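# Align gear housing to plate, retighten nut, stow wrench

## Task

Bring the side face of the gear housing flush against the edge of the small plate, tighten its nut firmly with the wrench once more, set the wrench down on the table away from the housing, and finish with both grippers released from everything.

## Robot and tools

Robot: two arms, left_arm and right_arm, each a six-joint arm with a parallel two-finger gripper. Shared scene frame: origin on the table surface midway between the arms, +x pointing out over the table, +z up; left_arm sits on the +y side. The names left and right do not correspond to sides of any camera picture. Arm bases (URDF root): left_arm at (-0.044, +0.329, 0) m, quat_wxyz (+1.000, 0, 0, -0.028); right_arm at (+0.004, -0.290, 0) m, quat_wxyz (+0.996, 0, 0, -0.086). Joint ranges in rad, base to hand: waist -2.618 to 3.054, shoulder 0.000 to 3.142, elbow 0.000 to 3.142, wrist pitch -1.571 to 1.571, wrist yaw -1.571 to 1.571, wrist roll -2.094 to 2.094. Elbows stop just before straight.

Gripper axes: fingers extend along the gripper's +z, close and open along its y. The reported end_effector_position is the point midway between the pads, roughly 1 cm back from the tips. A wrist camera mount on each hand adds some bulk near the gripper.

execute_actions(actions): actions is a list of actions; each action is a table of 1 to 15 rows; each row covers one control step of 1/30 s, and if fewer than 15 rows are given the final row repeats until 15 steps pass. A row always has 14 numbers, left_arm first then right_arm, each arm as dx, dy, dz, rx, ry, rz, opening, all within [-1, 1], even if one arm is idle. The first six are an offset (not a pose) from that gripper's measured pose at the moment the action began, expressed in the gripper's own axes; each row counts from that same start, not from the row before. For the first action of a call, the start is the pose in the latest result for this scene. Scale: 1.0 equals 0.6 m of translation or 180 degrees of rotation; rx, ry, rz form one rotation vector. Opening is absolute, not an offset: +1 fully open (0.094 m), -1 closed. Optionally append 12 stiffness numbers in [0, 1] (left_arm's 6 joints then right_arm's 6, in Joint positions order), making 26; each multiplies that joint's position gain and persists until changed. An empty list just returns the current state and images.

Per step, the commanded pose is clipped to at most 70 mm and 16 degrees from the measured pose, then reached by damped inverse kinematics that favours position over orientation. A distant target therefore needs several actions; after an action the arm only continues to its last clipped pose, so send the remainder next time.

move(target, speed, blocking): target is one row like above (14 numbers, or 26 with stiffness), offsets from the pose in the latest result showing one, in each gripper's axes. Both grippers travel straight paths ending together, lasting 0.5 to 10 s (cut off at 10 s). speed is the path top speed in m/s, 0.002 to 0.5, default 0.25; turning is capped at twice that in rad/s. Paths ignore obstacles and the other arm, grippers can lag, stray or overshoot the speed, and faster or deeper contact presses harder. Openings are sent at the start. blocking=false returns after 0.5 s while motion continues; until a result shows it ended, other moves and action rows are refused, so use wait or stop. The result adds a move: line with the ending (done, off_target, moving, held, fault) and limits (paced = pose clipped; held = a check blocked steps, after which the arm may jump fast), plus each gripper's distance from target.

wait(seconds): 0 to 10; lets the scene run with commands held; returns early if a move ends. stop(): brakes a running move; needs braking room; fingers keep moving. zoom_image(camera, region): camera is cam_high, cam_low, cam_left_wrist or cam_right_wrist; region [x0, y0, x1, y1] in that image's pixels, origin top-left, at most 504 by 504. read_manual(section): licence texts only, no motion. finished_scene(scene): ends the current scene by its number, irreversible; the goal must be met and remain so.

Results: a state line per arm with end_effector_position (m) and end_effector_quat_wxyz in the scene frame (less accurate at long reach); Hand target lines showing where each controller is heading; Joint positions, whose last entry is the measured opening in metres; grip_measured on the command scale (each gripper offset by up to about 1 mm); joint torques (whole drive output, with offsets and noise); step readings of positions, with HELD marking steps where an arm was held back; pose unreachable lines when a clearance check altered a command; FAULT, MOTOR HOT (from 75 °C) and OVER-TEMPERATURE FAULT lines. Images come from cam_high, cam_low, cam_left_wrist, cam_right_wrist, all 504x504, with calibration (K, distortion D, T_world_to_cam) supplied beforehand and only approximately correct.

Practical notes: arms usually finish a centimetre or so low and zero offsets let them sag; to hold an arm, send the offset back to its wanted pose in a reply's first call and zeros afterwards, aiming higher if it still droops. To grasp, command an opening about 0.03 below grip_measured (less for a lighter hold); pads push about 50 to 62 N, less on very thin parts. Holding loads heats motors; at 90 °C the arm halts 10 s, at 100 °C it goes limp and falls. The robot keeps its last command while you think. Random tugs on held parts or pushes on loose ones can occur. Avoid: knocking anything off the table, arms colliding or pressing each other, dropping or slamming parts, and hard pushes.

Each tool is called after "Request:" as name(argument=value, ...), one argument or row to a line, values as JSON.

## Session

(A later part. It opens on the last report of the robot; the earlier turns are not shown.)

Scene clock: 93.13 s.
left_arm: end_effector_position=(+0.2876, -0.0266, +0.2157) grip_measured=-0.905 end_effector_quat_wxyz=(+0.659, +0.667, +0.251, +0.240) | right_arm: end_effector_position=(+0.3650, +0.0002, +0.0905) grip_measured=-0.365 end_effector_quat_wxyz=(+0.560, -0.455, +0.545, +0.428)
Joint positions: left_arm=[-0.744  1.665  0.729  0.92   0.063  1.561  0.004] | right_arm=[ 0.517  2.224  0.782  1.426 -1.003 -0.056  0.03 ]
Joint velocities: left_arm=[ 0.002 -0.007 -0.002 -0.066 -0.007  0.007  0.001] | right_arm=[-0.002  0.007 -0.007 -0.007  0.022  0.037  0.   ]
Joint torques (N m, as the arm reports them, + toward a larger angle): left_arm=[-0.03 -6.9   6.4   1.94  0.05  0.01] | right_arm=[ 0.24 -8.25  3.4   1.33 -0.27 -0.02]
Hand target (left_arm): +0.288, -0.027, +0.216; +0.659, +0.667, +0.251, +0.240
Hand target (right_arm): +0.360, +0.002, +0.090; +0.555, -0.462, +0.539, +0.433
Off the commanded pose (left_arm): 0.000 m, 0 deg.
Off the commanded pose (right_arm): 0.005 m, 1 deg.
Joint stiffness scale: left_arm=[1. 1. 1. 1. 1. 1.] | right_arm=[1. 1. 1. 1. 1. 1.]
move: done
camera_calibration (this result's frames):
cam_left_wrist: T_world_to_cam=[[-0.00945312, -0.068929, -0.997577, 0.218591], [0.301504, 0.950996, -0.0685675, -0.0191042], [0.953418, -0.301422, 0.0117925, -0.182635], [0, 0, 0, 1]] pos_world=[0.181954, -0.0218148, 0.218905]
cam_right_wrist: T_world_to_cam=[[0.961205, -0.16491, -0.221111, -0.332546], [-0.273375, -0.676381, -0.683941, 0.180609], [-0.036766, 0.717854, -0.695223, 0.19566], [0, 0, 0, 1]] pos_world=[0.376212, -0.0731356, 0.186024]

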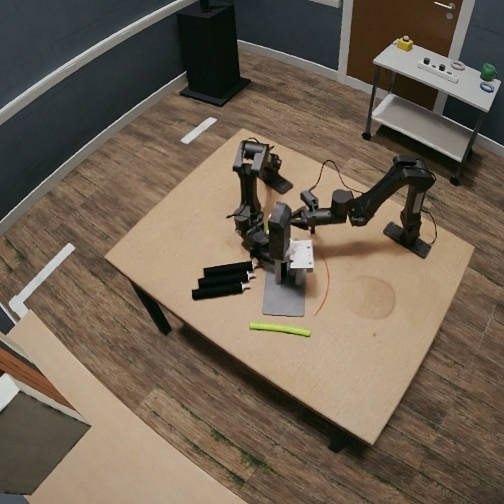

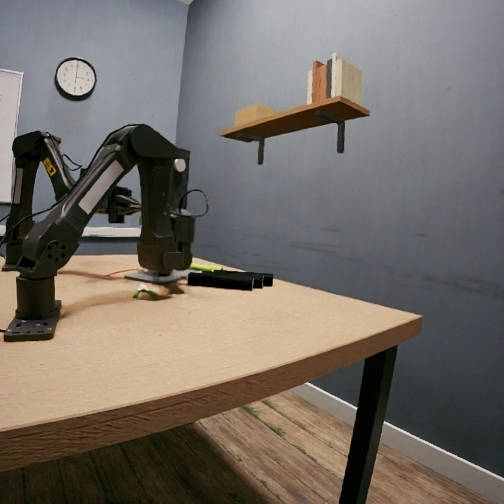

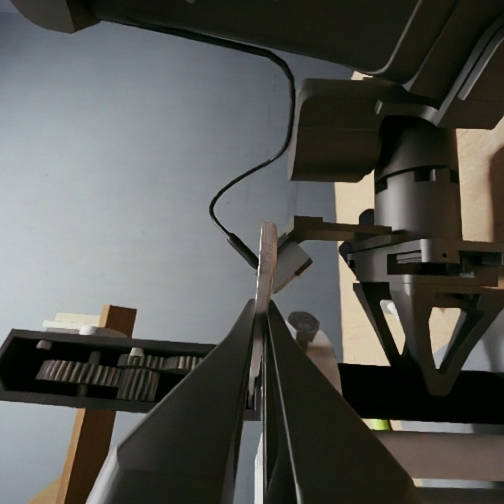

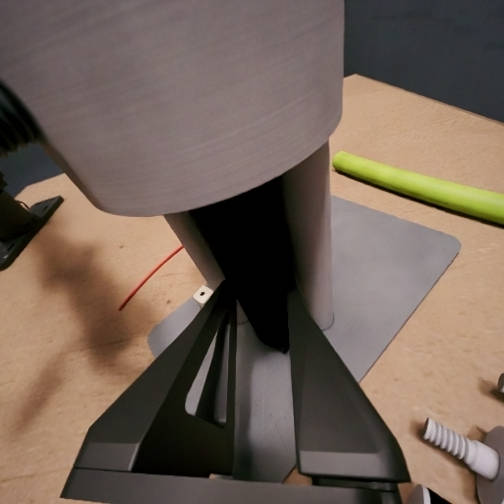

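Request:
move(
  target=[-0.006,0.035,0.045,-0.016,0,0,-1,0.03,0.03,0.035,0,0,0,-0.6],
  speed=0.015,
)

Request:
zoom_image(
  camera="cam_high",
  region=[230, 190, 350, 340],
)

Scene clock: 95.77 s.
left_arm: end_effector_position=(+0.2971, -0.0335, +0.2154) grip_measured=-0.905 end_effector_quat_wxyz=(+0.656, +0.666, +0.255, +0.249) | right_arm: end_effector_position=(+0.3691, -0.0006, +0.0905) grip_measured=-0.391 end_effector_quat_wxyz=(+0.586, -0.438, +0.541, +0.415)
Joint positions: left_arm=[-0.749  1.706  0.774  0.916  0.039  1.568  0.004] | right_arm=[ 0.525  2.267  0.772  1.546 -0.943 -0.023  0.029]
Joint velocities: left_arm=[ 0.007 -0.012 -0.002  0.007  0.022  0.051  0.   ] | right_arm=[ 0.002 -0.012 -0.002 -0.051 -0.022  0.022 -0.   ]
Joint torques (N m, as the arm reports them, + toward a larger angle): left_arm=[-1.08 -5.66 12.57  1.94  0.1  -0.1 ] | right_arm=[ 6.89 -6.54  3.23  1.03  0.17 -0.31]
Hand target (left_arm): +0.301, -0.048, +0.237; +0.676, +0.650, +0.245, +0.246
Hand target (right_arm): +0.351, +0.022, +0.072; +0.560, -0.455, +0.544, +0.428
Off the commanded pose (left_arm): 0.027 m, 3 deg.
Off the commanded pose (right_arm): 0.035 m, 4 deg.
Joint stiffness scale: left_arm=[1. 1. 1. 1. 1. 1.] | right_arm=[1. 1. 1. 1. 1. 1.]
move: off_target (left_arm, right_arm)
camera_calibration (this result's frames):
cam_left_wrist: T_world_to_cam=[[-0.00277812, -0.0647992, -0.997894, 0.2161], [0.283767, 0.956827, -0.0629224, -0.0111234], [0.958889, -0.283344, 0.0157297, -0.1956], [0, 0, 0, 1]] pos_world=[0.191315, -0.0307757, 0.218021]
cam_right_wrist: T_world_to_cam=[[0.958087, -0.206938, -0.198105, -0.33768], [-0.285714, -0.639815, -0.713445, 0.188353], [0.0208882, 0.740144, -0.672124, 0.173062], [0, 0, 0, 1]] pos_world=[0.373727, -0.0774581, 0.183802]

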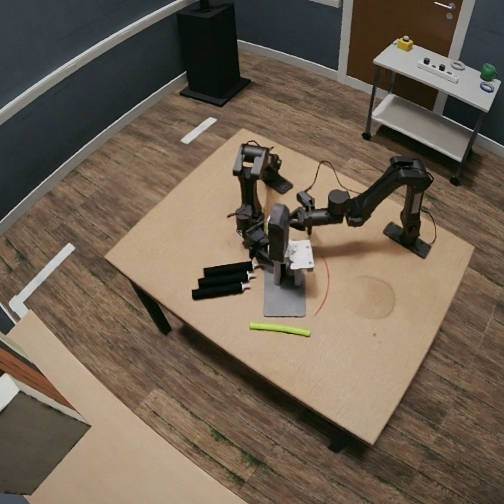

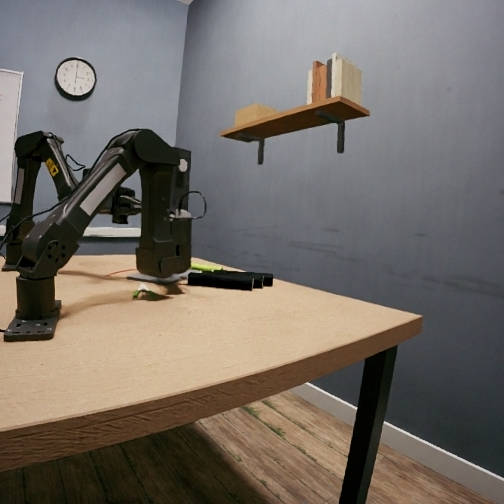

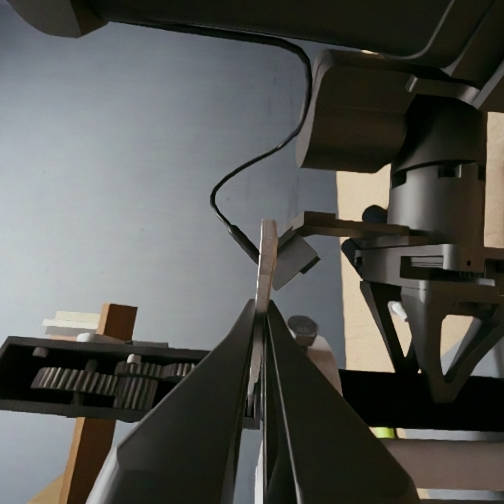

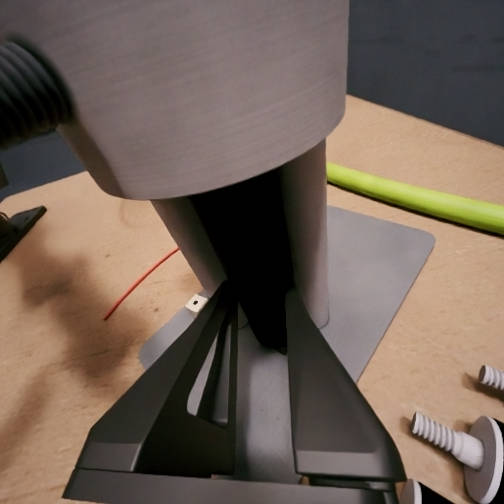

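Region (230, 190, 350, 340) of cam_high's 504x504 image, scaled by 3.360, with more detail than that image has; it fills the left 403 columns of this view, and the rest is white.

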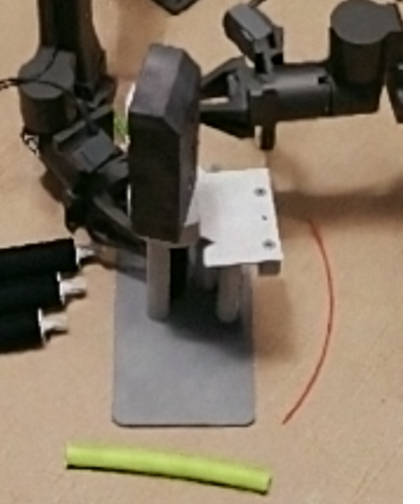

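Request:
move(
  target=[0,0.005,0,0,0,0,-1,0,0.02,-0.11,0,0,0,0],
  speed=0.1,
)

Request:
move(
  target=[0,0,0,0,0,0,-1,0.07,0,0,0,0.35,0,-1],
  speed=0.25,
)

Scene clock: 97.43 s.
left_arm: end_effector_position=(+0.2969, -0.0331, +0.2147) grip_measured=-0.905 end_effector_quat_wxyz=(+0.655, +0.666, +0.255, +0.250) | right_arm: end_effector_position=(+0.3457, -0.0600, +0.0827) grip_measured=-0.002 end_effector_quat_wxyz=(+0.572, -0.441, +0.558, +0.409)
Joint positions: left_arm=[-0.749  1.706  0.771  0.918  0.038  1.57   0.004] | right_arm=[ 0.367  2.194  0.597  1.572 -1.095 -0.071  0.047]
Joint velocities: left_arm=[-0.002  0.017 -0.002  0.037 -0.007  0.007 -0.002] | right_arm=[ 0.007 -0.002  0.007 -0.037 -0.007 -0.022 -0.   ]
Joint torques (N m, as the arm reports them, + toward a larger angle): left_arm=[-0.08 -7.86  7.22  1.78  0.03 -0.02] | right_arm=[-0.37 -8.49  1.43  1.33 -0.2  -0.09]
Hand target (left_arm): +0.297, -0.033, +0.218; +0.656, +0.665, +0.255, +0.249
Hand target (right_arm): +0.341, -0.061, +0.087; +0.574, -0.449, +0.550, +0.408
Off the commanded pose (left_arm): 0.004 m, 0 deg.
Off the commanded pose (right_arm): 0.008 m, 3 deg.
Joint stiffness scale: left_arm=[1. 1. 1. 1. 1. 1.] | right_arm=[1. 1. 1. 1. 1. 1.]
joint sent to its limit (right arm) — the command would take joint 4 (wrist pitch) past its upper limit, so that joint was sent only as far as its limit.
move: off_target (right_arm)
camera_calibration (this result's frames):
cam_left_wrist: T_world_to_cam=[[-0.0015183, -0.0627205, -0.99803, 0.215146], [0.28278, 0.957269, -0.0605891, -0.0117478], [0.959184, -0.282315, 0.0162827, -0.195491], [0, 0, 0, 1]] pos_world=[0.191161, -0.0304503, 0.217193]
cam_right_wrist: T_world_to_cam=[[0.95107, -0.220873, -0.216059, -0.32598], [-0.308886, -0.662754, -0.682163, 0.14217], [0.00747786, 0.715522, -0.69855, 0.217565], [0, 0, 0, 1]] pos_world=[0.352317, -0.133449, 0.178532]

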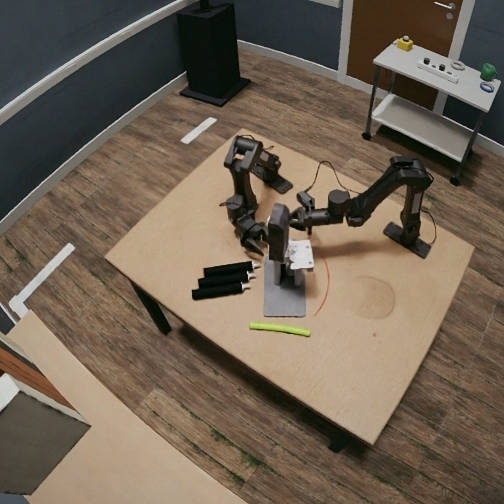

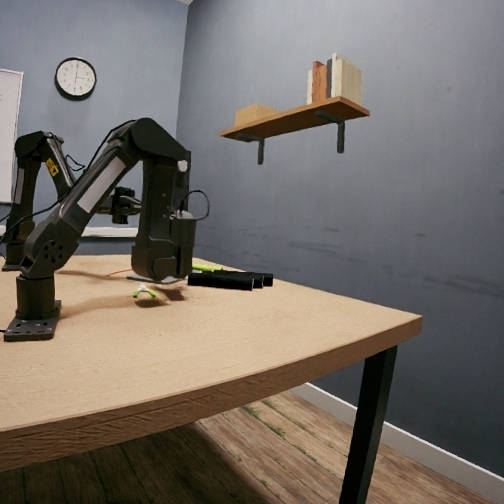

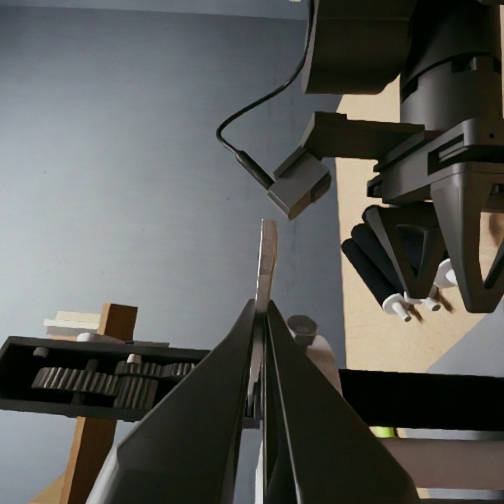

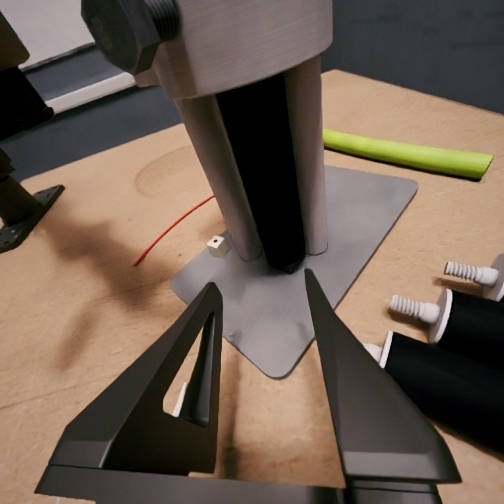

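Scene clock: 100.13 s.
left_arm: end_effector_position=(+0.2970, -0.0330, +0.2147) grip_measured=-0.905 end_effector_quat_wxyz=(+0.655, +0.666, +0.255, +0.250) | right_arm: end_effector_position=(+0.3706, -0.0809, +0.0465) grip_measured=-0.989 end_effector_quat_wxyz=(+0.226, -0.545, +0.803, +0.086)
Joint positions: left_arm=[-0.749  1.706  0.771  0.918  0.038  1.571  0.004] | right_arm=[ 0.586  1.839  1.168 -0.474 -0.245 -0.725  0.   ]
Joint velocities: left_arm=[-0.012  0.017 -0.012  0.037  0.037  0.007 -0.   ] | right_arm=[ 0.027  0.002 -0.012  0.007  0.051 -0.066  0.   ]
Joint torques (N m, as the arm reports them, + toward a larger angle): left_arm=[ 0.06 -7.28  6.45  1.94  0.02  0.01] | right_arm=[ 4.33 -6.61  7.07  0.26 -0.72 -0.67]
Hand target (left_arm): +0.297, -0.033, +0.215; +0.655, +0.666, +0.255, +0.249
Hand target (right_arm): +0.348, -0.063, +0.040; +0.200, -0.591, +0.774, +0.111
Off the commanded pose (left_arm): 0.000 m, 0 deg.
Off the commanded pose (right_arm): 0.031 m, 8 deg.
Joint stiffness scale: left_arm=[1. 1. 1. 1. 1. 1.] | right_arm=[1. 1. 1. 1. 1. 1.]
move: off_target (right_arm)
camera_calibration (this result's frames):
cam_left_wrist: T_world_to_cam=[[-0.00117804, -0.0624591, -0.998047, 0.215063], [0.282074, 0.957499, -0.0602545, -0.0117176], [0.959392, -0.281594, 0.0164901, -0.195646], [0, 0, 0, 1]] pos_world=[0.191259, -0.0304403, 0.217163]
cam_right_wrist: T_world_to_cam=[[0.814735, -0.576486, -0.06222, -0.347516], [-0.534873, -0.78865, 0.303218, 0.139079], [-0.223871, -0.213763, -0.950888, 0.229336], [0, 0, 0, 1]] pos_world=[0.408864, -0.04163, 0.154279]

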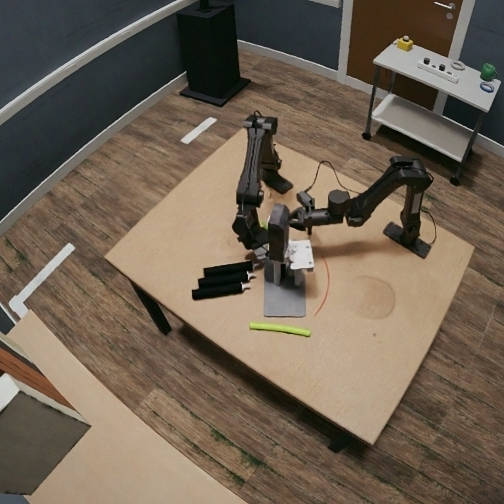

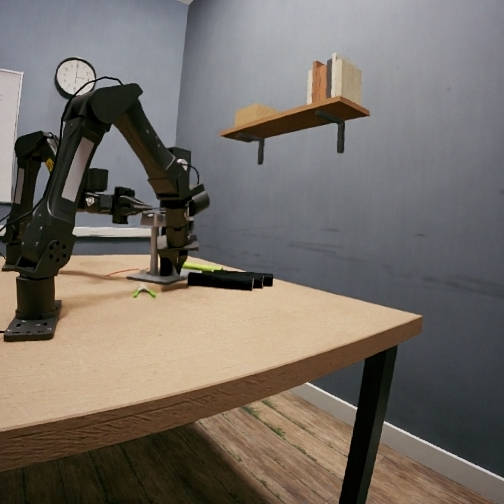

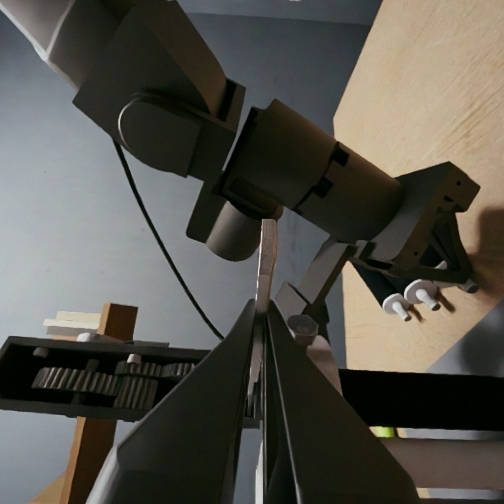

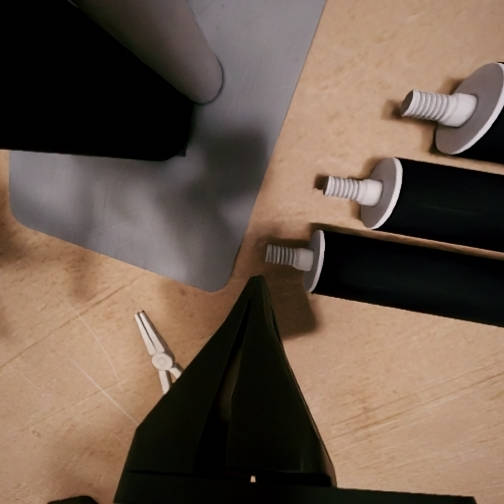

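Request:
move(
  target=[0,0,0,0,0,0,-1,0.01,0,-0.02,0,0,0.45,-1],
  speed=0.4,
)

Scene clock: 102.67 s.
left_arm: end_effector_position=(+0.2970, -0.0330, +0.2147) grip_measured=-0.905 end_effector_quat_wxyz=(+0.655, +0.666, +0.255, +0.250) | right_arm: end_effector_position=(+0.3714, -0.0872, +0.0515) grip_measured=-0.989 end_effector_quat_wxyz=(+0.120, +0.103, +0.965, +0.209)
Joint positions: left_arm=[-0.749  1.706  0.771  0.918  0.038  1.571  0.004] | right_arm=[ 0.571  1.822  1.168 -0.491 -0.244  0.665  0.   ]
Joint velocities: left_arm=[-0.007 -0.007 -0.002 -0.022  0.051 -0.007 -0.001] | right_arm=[ 0.002 -0.017  0.017 -0.037 -0.007 -0.037  0.001]
Joint torques (N m, as the arm reports them, + toward a larger angle): left_arm=[ 0.03 -7.32  6.53  1.96  0.02  0.01] | right_arm=[-0.58 -9.13  4.79  0.66 -0.28  0.01]
Hand target (left_arm): +0.297, -0.033, +0.215; +0.655, +0.666, +0.255, +0.250
Hand target (right_arm): +0.366, -0.091, +0.054; +0.116, +0.107, +0.965, +0.211
Off the commanded pose (left_arm): 0.000 m, 0 deg.
Off the commanded pose (right_arm): 0.007 m, 1 deg.
Joint stiffness scale: left_arm=[1. 1. 1. 1. 1. 1.] | right_arm=[1. 1. 1. 1. 1. 1.]
move: done
camera_calibration (this result's frames):
cam_left_wrist: T_world_to_cam=[[-0.00117804, -0.0624591, -0.998047, 0.215063], [0.282074, 0.957499, -0.0602545, -0.0117176], [0.959392, -0.281594, 0.0164901, -0.195646], [0, 0, 0, 1]] pos_world=[0.191259, -0.0304403, 0.217163]
cam_right_wrist: T_world_to_cam=[[-0.377508, -0.773162, -0.509616, 0.0971709], [-0.824863, 0.030671, 0.564501, 0.298693], [-0.42082, 0.633467, -0.649331, 0.364427], [0, 0, 0, 1]] pos_world=[0.436421, -0.164885, 0.117541]

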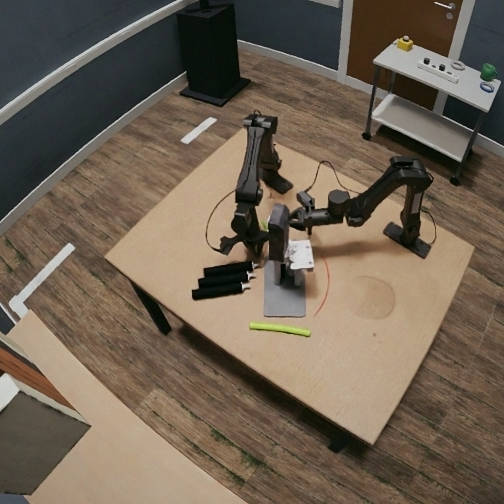

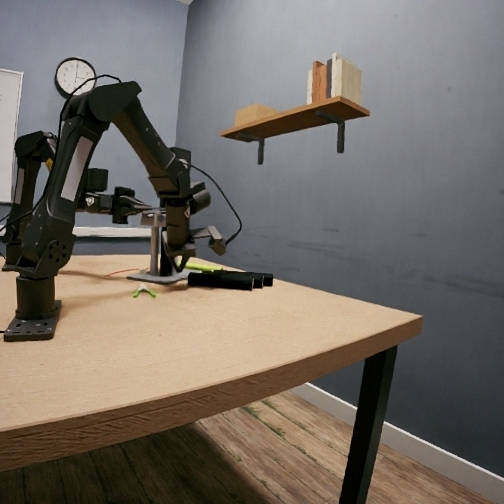

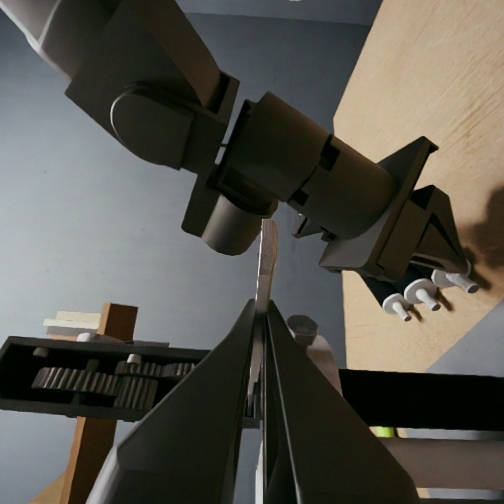

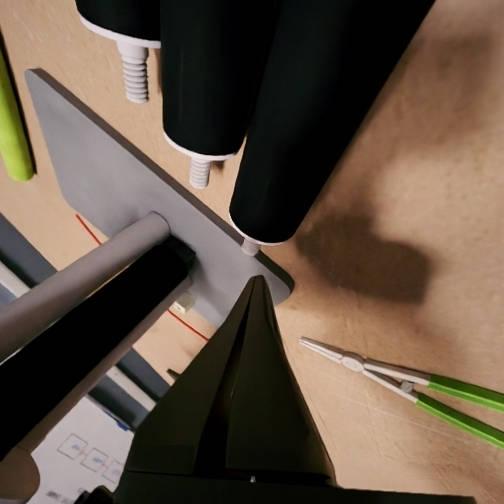

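Request:
move(
  target=[0,0,0,0,0,0,-1,0.047,0.048,0.053,-0.04,0.09,0,-1],
  speed=0.08,
)

Request:
move(
  target=[0,0,0,0,0,0,-1,0,0,0.075,0,0,0,-1],
  speed=0.02,
)

Scene clock: 105.17 s.
left_arm: end_effector_position=(+0.2970, -0.0330, +0.2147) grip_measured=-0.905 end_effector_quat_wxyz=(+0.655, +0.666, +0.255, +0.250) | right_arm: end_effector_position=(+0.3588, -0.0480, +0.0286) grip_measured=-0.989 end_effector_quat_wxyz=(-0.002, +0.072, +0.959, +0.275)
Joint positions: left_arm=[-0.749  1.706  0.771  0.918  0.038  1.571  0.004] | right_arm=[ 0.571  2.011  1.32  -0.607 -0.491  0.619  0.   ]
Joint velocities: left_arm=[-0.017  0.002 -0.022  0.198  0.051  0.007 -0.001] | right_arm=[-0.002  0.007  0.017 -0.037  0.007  0.022 -0.001]
Joint torques (N m, as the arm reports them, + toward a larger angle): left_arm=[ 0.03 -7.19  6.5   1.91  0.02 -0.04] | right_arm=[ 0.85 -8.07  7.61  0.31 -0.52 -0.1 ]
Hand target (left_arm): +0.297, -0.033, +0.215; +0.655, +0.666, +0.255, +0.250
Hand target (right_arm): +0.357, -0.042, +0.030; -0.011, +0.064, +0.958, +0.280
Off the commanded pose (left_arm): 0.000 m, 0 deg.
Off the commanded pose (right_arm): 0.006 m, 2 deg.
Joint stiffness scale: left_arm=[1. 1. 1. 1. 1. 1.] | right_arm=[1. 1. 1. 1. 1. 1.]
move: done
camera_calibration (this result's frames):
cam_left_wrist: T_world_to_cam=[[-0.00117804, -0.0624591, -0.998047, 0.215063], [0.282074, 0.957499, -0.0602545, -0.0117176], [0.959392, -0.281594, 0.0164901, -0.195646], [0, 0, 0, 1]] pos_world=[0.191259, -0.0304403, 0.217163]
cam_right_wrist: T_world_to_cam=[[-0.392593, -0.743645, -0.541168, 0.118847], [-0.681921, -0.159465, 0.713831, 0.235355], [-0.617135, 0.649279, -0.444502, 0.384809], [0, 0, 0, 1]] pos_world=[0.444631, -0.123937, 0.0673613]

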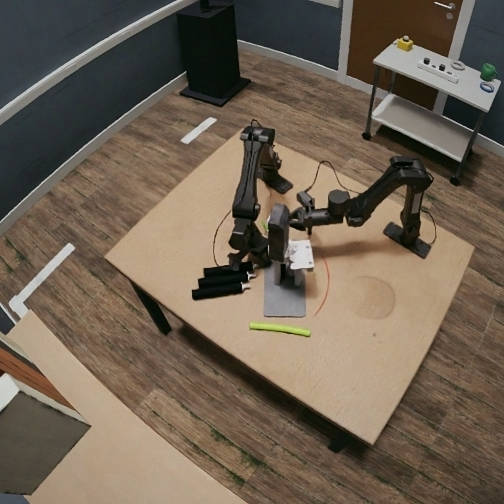

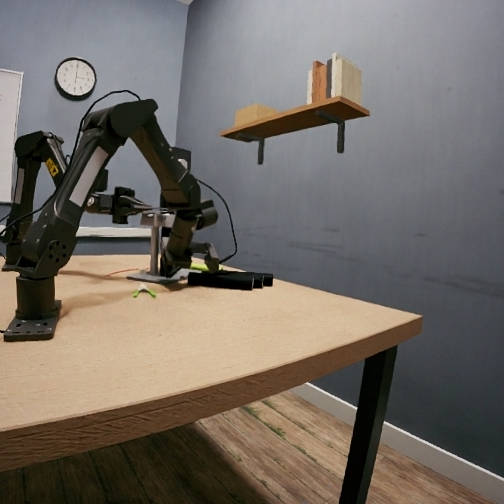

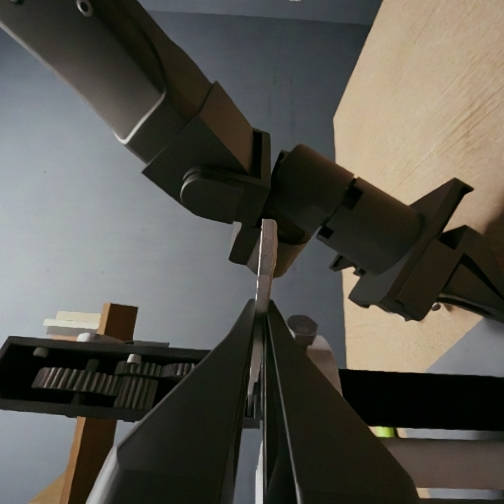

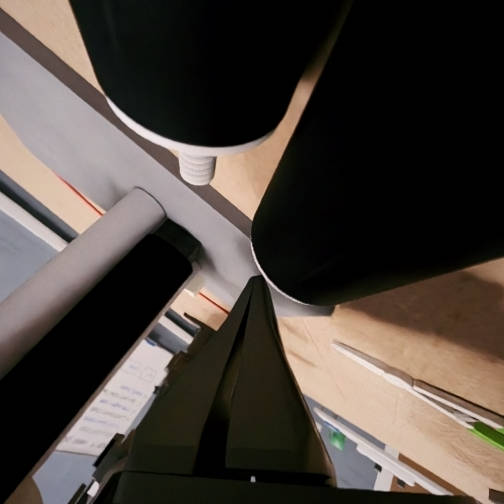

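Scene clock: 107.67 s.
left_arm: end_effector_position=(+0.2970, -0.0330, +0.2147) grip_measured=-0.905 end_effector_quat_wxyz=(+0.655, +0.666, +0.255, +0.250) | right_arm: end_effector_position=(+0.3729, -0.0206, +0.0247) grip_measured=-0.990 end_effector_quat_wxyz=(+0.028, +0.063, +0.950, +0.303)
Joint positions: left_arm=[-0.749  1.706  0.771  0.918  0.038  1.571  0.004] | right_arm=[ 0.613  2.048  1.32  -0.462 -0.5    0.672  0.   ]
Joint velocities: left_arm=[-0.012 -0.017  0.007 -0.051 -0.066 -0.022  0.   ] | right_arm=[-0.007  0.002  0.007  0.051 -0.095  0.037 -0.   ]
Joint torques (N m, as the arm reports them, + toward a larger angle): left_arm=[-0.01 -7.18  6.39  1.91  0.03  0.01] | right_arm=[ 1.4  -5.56  4.11  0.6  -0.02  0.05]
Hand target (left_arm): +0.297, -0.033, +0.215; +0.655, +0.666, +0.255, +0.250
Hand target (right_arm): +0.359, -0.025, -0.007; -0.002, +0.072, +0.959, +0.275
Off the commanded pose (left_arm): 0.000 m, 0 deg.
Off the commanded pose (right_arm): 0.037 m, 5 deg.
Joint stiffness scale: left_arm=[1. 1. 1. 1. 1. 1.] | right_arm=[1. 1. 1. 1. 1. 1.]
move: off_target (right_arm)
camera_calibration (this result's frames):
cam_left_wrist: T_world_to_cam=[[-0.00117804, -0.0624591, -0.998047, 0.215063], [0.282074, 0.957499, -0.0602545, -0.0117176], [0.959392, -0.281594, 0.0164901, -0.195646], [0, 0, 0, 1]] pos_world=[0.191259, -0.0304403, 0.217163]
cam_right_wrist: T_world_to_cam=[[-0.35499, -0.711773, -0.606103, 0.130855], [-0.72738, -0.196989, 0.657354, 0.269683], [-0.587282, 0.674221, -0.447801, 0.363417], [0, 0, 0, 1]] pos_world=[0.456043, -0.0987594, 0.0647731]

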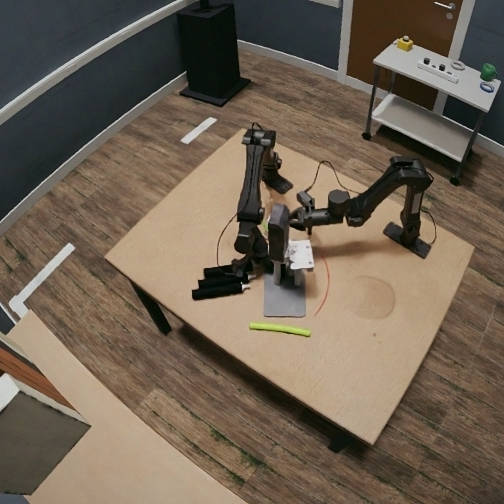

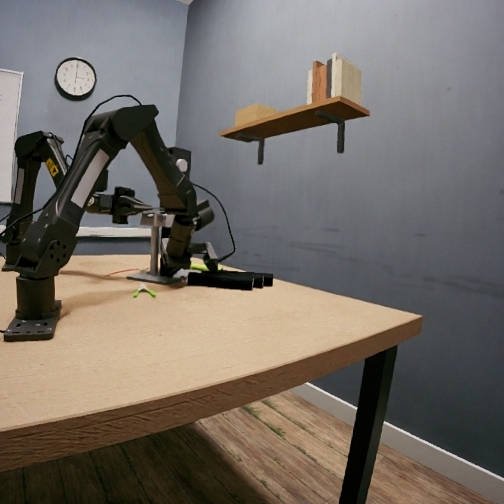

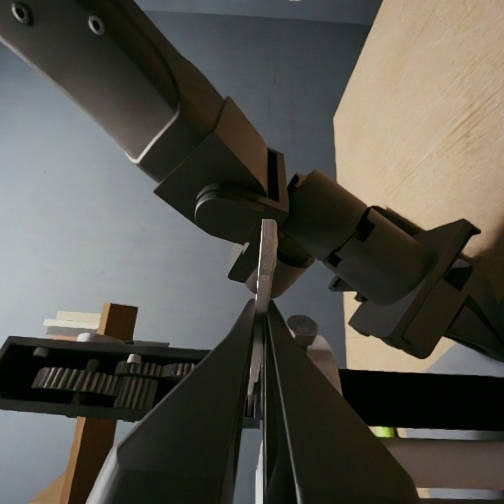

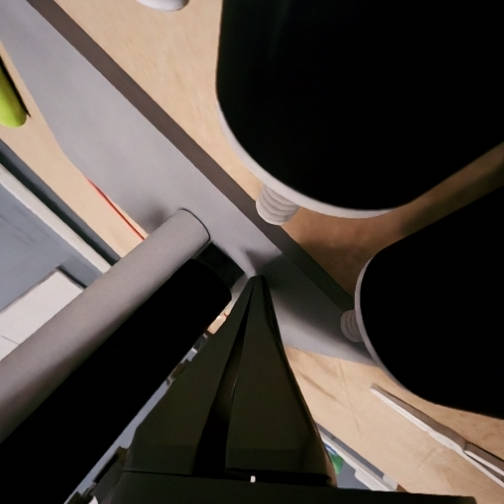

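Request:
execute_actions(
  actions=[],
)

Scene clock: 108.40 s.
left_arm: end_effector_position=(+0.2970, -0.0330, +0.2147) grip_measured=-0.905 end_effector_quat_wxyz=(+0.655, +0.666, +0.255, +0.250) | right_arm: end_effector_position=(+0.3732, -0.0202, +0.0247) grip_measured=-0.990 end_effector_quat_wxyz=(+0.028, +0.063, +0.950, +0.304)
Joint positions: left_arm=[-0.749  1.706  0.771  0.918  0.038  1.571  0.004] | right_arm=[ 0.613  2.048  1.32  -0.459 -0.501  0.672  0.   ]
Joint velocities: left_arm=[-0.007 -0.012 -0.002  0.007 -0.022 -0.022 -0.001] | right_arm=[ 0.007 -0.002  0.002 -0.081  0.007 -0.022 -0.001]
Joint torques (N m, as the arm reports them, + toward a larger angle): left_arm=[ 0.01 -7.22  6.52  1.94  0.02  0.  ] | right_arm=[ 1.51 -5.58  4.05  0.64 -0.04  0.07]
Hand target (left_arm): +0.297, -0.033, +0.215; +0.655, +0.666, +0.255, +0.250
Hand target (right_arm): +0.359, -0.025, -0.007; -0.002, +0.072, +0.959, +0.275
Off the commanded pose (left_arm): 0.000 m, 0 deg.
Off the commanded pose (right_arm): 0.037 m, 5 deg.
Joint stiffness scale: left_arm=[1. 1. 1. 1. 1. 1.] | right_arm=[1. 1. 1. 1. 1. 1.]
camera_calibration (this result's frames):
cam_left_wrist: T_world_to_cam=[[-0.00117804, -0.0624591, -0.998047, 0.215063], [0.282074, 0.957499, -0.0602545, -0.0117176], [0.959392, -0.281594, 0.0164901, -0.195646], [0, 0, 0, 1]] pos_world=[0.191259, -0.0304403, 0.217163]
cam_right_wrist: T_world_to_cam=[[-0.353662, -0.711271, -0.607468, 0.130804], [-0.72831, -0.198115, 0.655984, 0.270268], [-0.586931, 0.674421, -0.44796, 0.36322], [0, 0, 0, 1]] pos_world=[0.456284, -0.0983816, 0.0648755]

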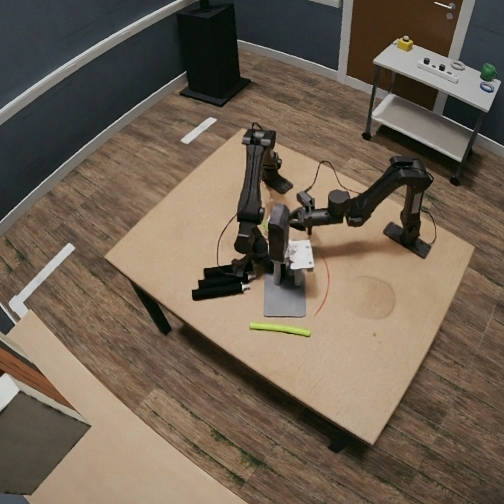

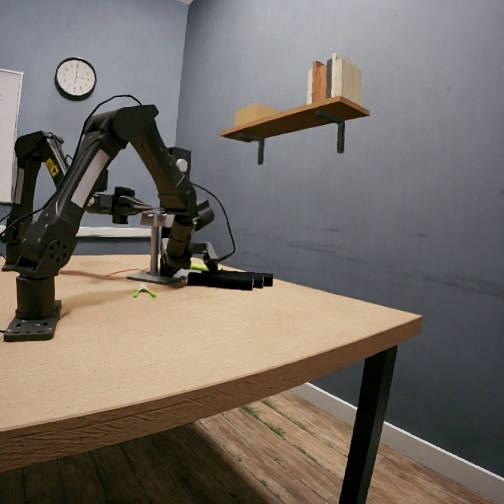

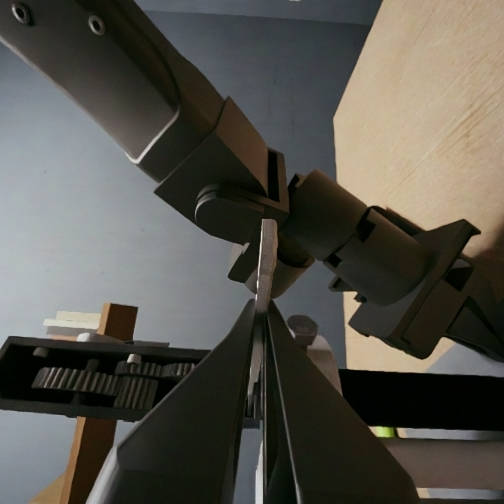

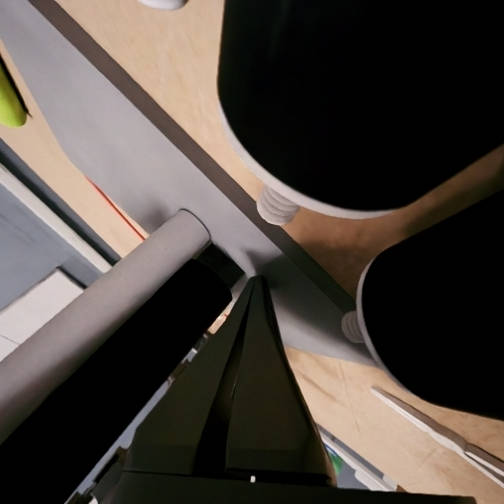

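Request:
move(
  target=[0,0,0,0,0,0,-0.6, 0,0,-0.2,0,0,0,-1],
  speed=0.1,
)

Request:
zoom_image(
  camera="cam_low",
  region=[90,150,230,290],
)

Scene clock: 110.93 s.
left_arm: end_effector_position=(+0.2970, -0.0330, +0.2121) grip_measured=-0.602 end_effector_quat_wxyz=(+0.652, +0.669, +0.255, +0.249) | right_arm: end_effector_position=(+0.3611, -0.0918, +0.1079) grip_measured=-0.990 end_effector_quat_wxyz=(+0.019, +0.070, +0.954, +0.291)
Joint positions: left_arm=[-0.749  1.706  0.771  0.908  0.038  1.572  0.019] | right_arm=[ 0.452  1.846  1.409 -0.868 -0.536  0.501  0.   ]
Joint velocities: left_arm=[ 0.022 -0.007  0.002  0.037 -0.007  0.022  0.   ] | right_arm=[ 0.002  0.002  0.002 -0.022 -0.037  0.037 -0.001]
Joint torques (N m, as the arm reports them, + toward a larger angle): left_arm=[ 0.01 -7.28  6.47  2.06  0.02 -0.04] | right_arm=[-0.39 -8.93  7.93  0.32 -0.53 -0.1 ]
Hand target (left_arm): +0.297, -0.033, +0.215; +0.655, +0.666, +0.255, +0.250
Hand target (right_arm): +0.363, -0.090, +0.121; +0.028, +0.062, +0.951, +0.302
Off the commanded pose (left_arm): 0.003 m, 1 deg.
Off the commanded pose (right_arm): 0.015 m, 2 deg.
Joint stiffness scale: left_arm=[1. 1. 1. 1. 1. 1.] | right_arm=[1. 1. 1. 1. 1. 1.]
move: off_target (right_arm)
camera_calibration (this result's frames):
cam_left_wrist: T_world_to_cam=[[-0.00689855, -0.0537881, -0.998529, 0.214598], [0.281787, 0.957981, -0.0535507, -0.0132214], [0.959452, -0.281742, 0.00854812, -0.193891], [0, 0, 0, 1]] pos_world=[0.191235, -0.0304187, 0.215232]
cam_right_wrist: T_world_to_cam=[[-0.374686, -0.722566, -0.580955, 0.129851], [-0.713403, -0.175523, 0.678415, 0.187021], [-0.592171, 0.668648, -0.449715, 0.44326], [0, 0, 0, 1]] pos_world=[0.44456, -0.169733, 0.1479]

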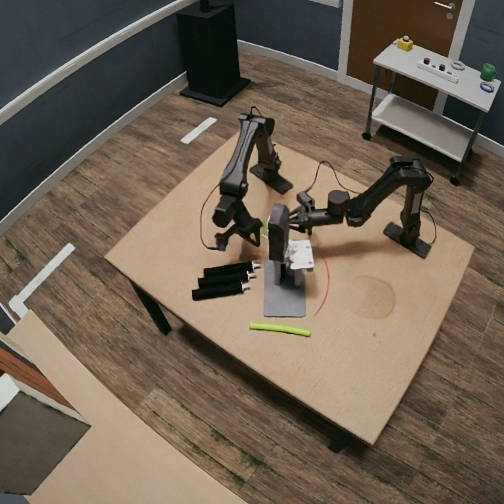

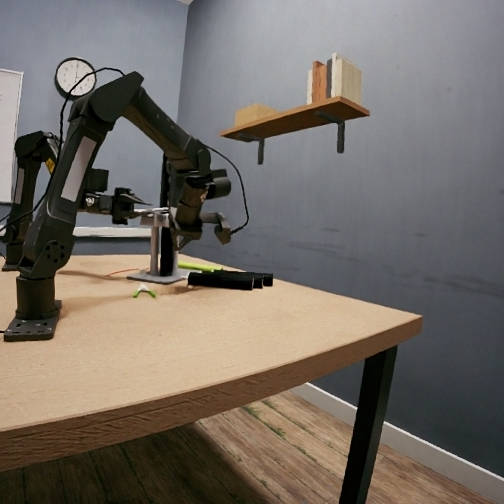

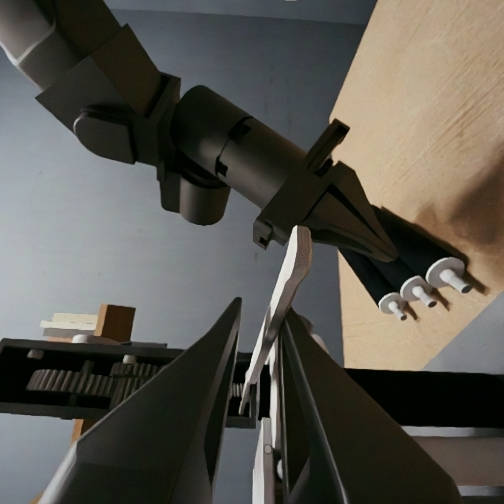

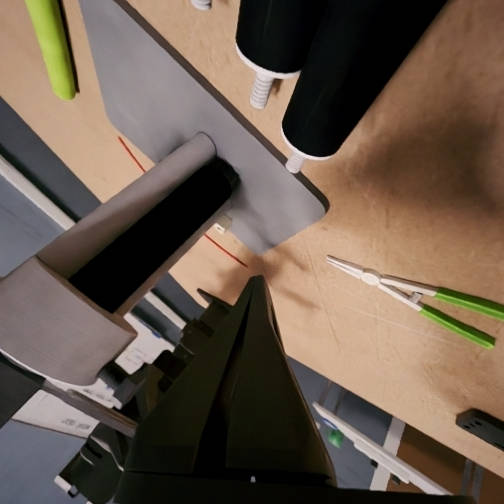

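Region (90, 150, 230, 290) of cam_low's 504x504 image, scaled by 3.600, with more detail than that image has.

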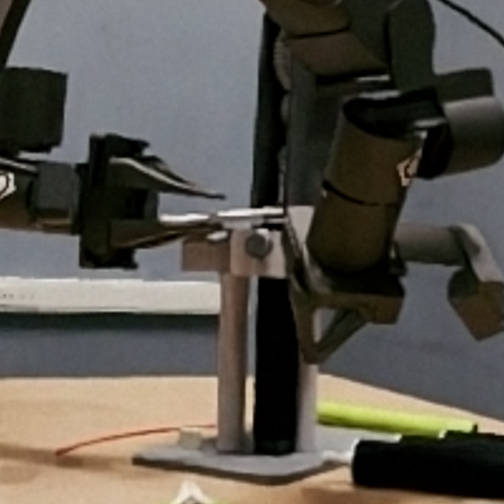

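Request:
move(
  target=[0,0.005,0,0,0,0,-1, 0.075,-0.042,0.012,-0.171,-0.302,-0.41,1],
  speed=0.2,
)

Scene clock: 125.83 s.
left_arm: end_effector_position=(+0.2970, -0.0330, +0.2130) grip_measured=-0.904 end_effector_quat_wxyz=(+0.652, +0.669, +0.252, +0.253) | right_arm: end_effector_position=(+0.3157, -0.1006, +0.0928) grip_measured=+1.000 end_effector_quat_wxyz=(+0.578, -0.383, +0.616, +0.375)
Joint positions: left_arm=[-0.749  1.707  0.771  0.913  0.038  1.581  0.005] | right_arm=[ 0.287  2.004  0.339  1.569 -1.015 -0.061  0.094]
Joint velocities: left_arm=[ 0.012  0.002  0.012  0.051  0.022 -0.007  0.001] | right_arm=[ 0.007 -0.007 -0.007 -0.007 -0.066 -0.022  0.   ]
Joint torques (N m, as the arm reports them, + toward a larger angle): left_arm=[-0.12 -7.99  6.96  1.75  0.02 -0.07] | right_arm=[-0.68 -4.7   2.38  1.43 -0.23 -0.07]
Hand target (left_arm): +0.297, -0.033, +0.215; +0.652, +0.669, +0.255, +0.249
Hand target (right_arm): +0.314, -0.102, +0.090; +0.577, -0.387, +0.613, +0.376
Off the commanded pose (left_arm): 0.002 m, 1 deg.
Off the commanded pose (right_arm): 0.005 m, 3 deg.
Joint stiffness scale: left_arm=[1. 1. 1. 1. 1. 1.] | right_arm=[1. 1. 1. 1. 1. 1.]
joint sent to its limit (right arm) — the command would take joint 4 (wrist pitch) past its upper limit, so that joint was sent only as far as its limit.
move: off_target (right_arm)
camera_calibration (this result's frames):
cam_left_wrist: T_world_to_cam=[[0.00252789, -0.0509652, -0.998697, 0.21279], [0.282476, 0.958064, -0.0481766, -0.0144705], [0.959271, -0.281986, 0.0168183, -0.195704], [0, 0, 0, 1]] pos_world=[0.191283, -0.0304773, 0.215107]
cam_right_wrist: T_world_to_cam=[[0.88381, -0.371485, -0.28439, -0.291765], [-0.463162, -0.608963, -0.643929, 0.163427], [0.0660274, 0.70083, -0.710266, 0.235079], [0, 0, 0, 1]] pos_world=[0.318037, -0.173616, 0.189229]

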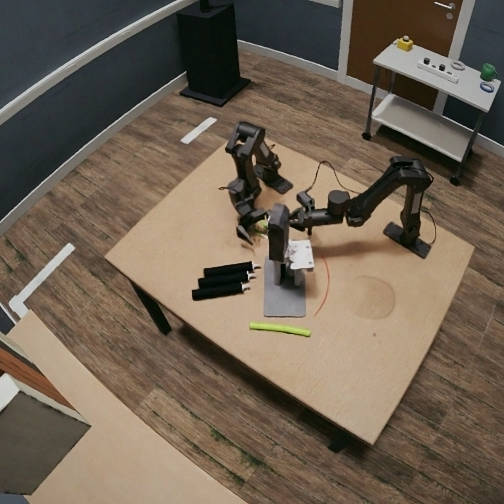

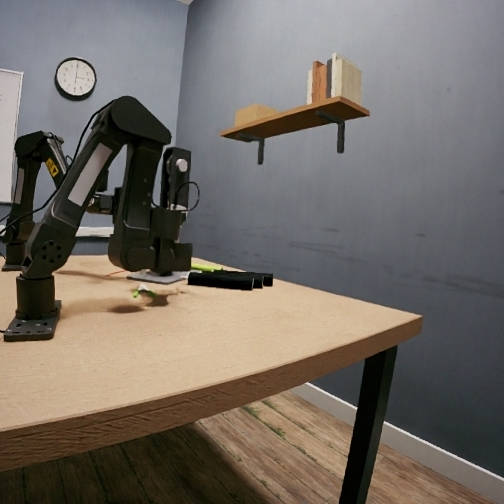

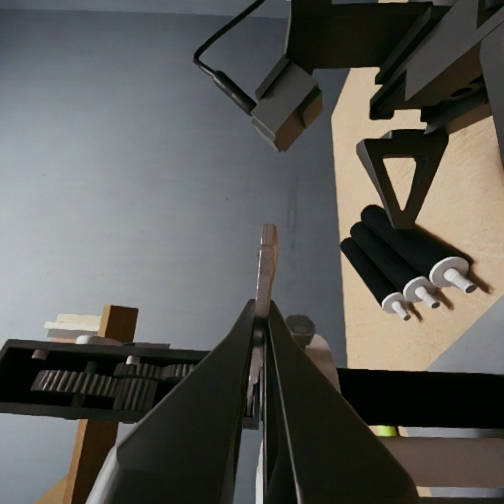

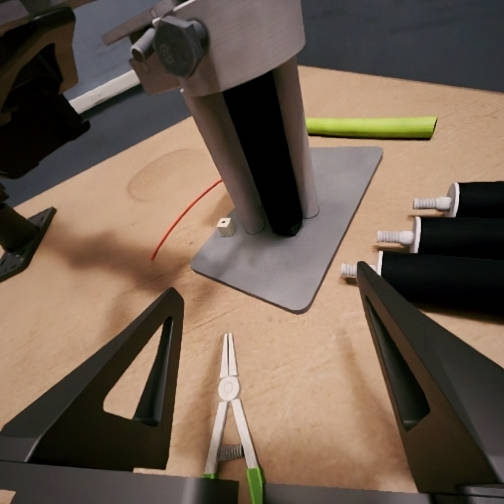

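Request:
move(
  target=[0,0,0,0,0,0,-1, 0.045,-0.015,0.168,-0.033,0,0,1],
  speed=0.06,
)

Scene clock: 128.67 s.
left_arm: end_effector_position=(+0.2970, -0.0330, +0.2130) grip_measured=-0.904 end_effector_quat_wxyz=(+0.651, +0.670, +0.251, +0.254) | right_arm: end_effector_position=(+0.3610, -0.0162, +0.0711) grip_measured=+1.000 end_effector_quat_wxyz=(+0.571, -0.418, +0.580, +0.404)
Joint positions: left_arm=[-0.749  1.707  0.771  0.913  0.038  1.585  0.005] | right_arm=[ 0.507  2.257  0.684  1.537 -0.905 -0.037  0.094]
Joint velocities: left_arm=[-0.002  0.017  0.007 -0.007  0.037  0.037 -0.   ] | right_arm=[-0.002  0.007 -0.002 -0.022  0.081  0.022  0.   ]
Joint torques (N m, as the arm reports them, + toward a larger angle): left_arm=[ 0.06 -7.16  6.52  1.92  0.02 -0.04] | right_arm=[ 0.71 -6.88  4.18  1.11  0.12  0.07]
Hand target (left_arm): +0.297, -0.033, +0.213; +0.652, +0.669, +0.252, +0.253
Hand target (right_arm): +0.364, -0.014, +0.061; +0.558, -0.411, +0.595, +0.408
Off the commanded pose (left_arm): 0.000 m, 0 deg.
Off the commanded pose (right_arm): 0.012 m, 2 deg.
Joint stiffness scale: left_arm=[1. 1. 1. 1. 1. 1.] | right_arm=[1. 1. 1. 1. 1. 1.]
move: off_target (right_arm)
camera_calibration (this result's frames):
cam_left_wrist: T_world_to_cam=[[0.00536288, -0.0484264, -0.998812, 0.212056], [0.282691, 0.958158, -0.0449374, -0.0152212], [0.959196, -0.282114, 0.0188282, -0.196114], [0, 0, 0, 1]] pos_world=[0.191278, -0.0304731, 0.214813]
cam_right_wrist: T_world_to_cam=[[0.929052, -0.267566, -0.255481, -0.323358], [-0.36967, -0.64462, -0.669185, 0.189347], [0.0143628, 0.716152, -0.697797, 0.175521], [0, 0, 0, 1]] pos_world=[0.367892, -0.0901621, 0.166574]

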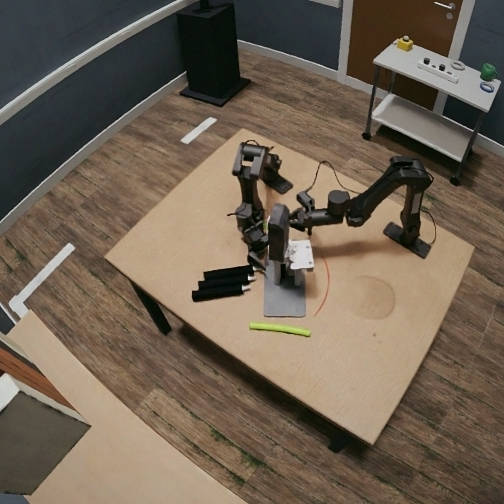

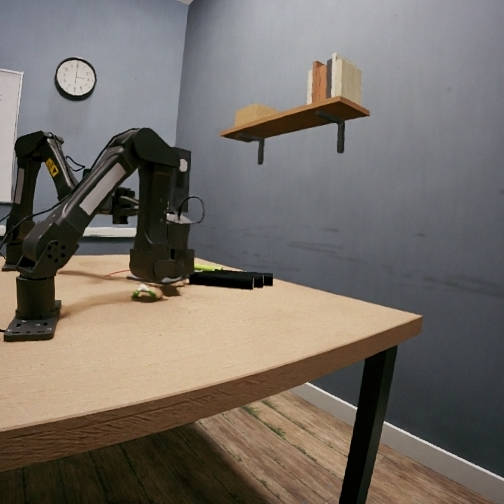

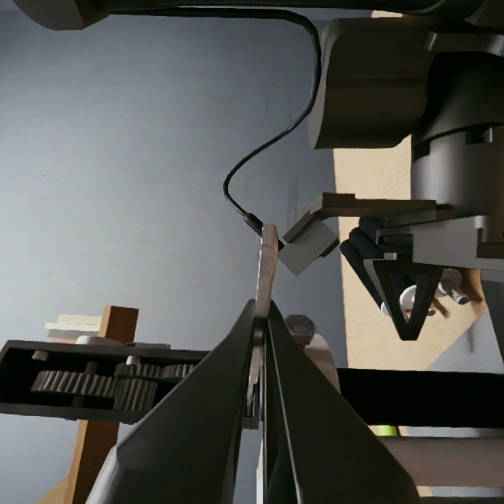

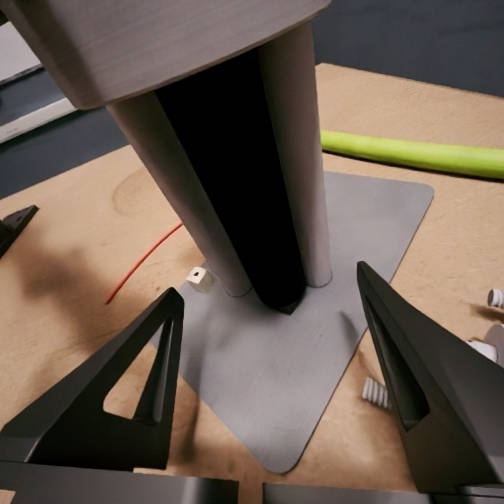

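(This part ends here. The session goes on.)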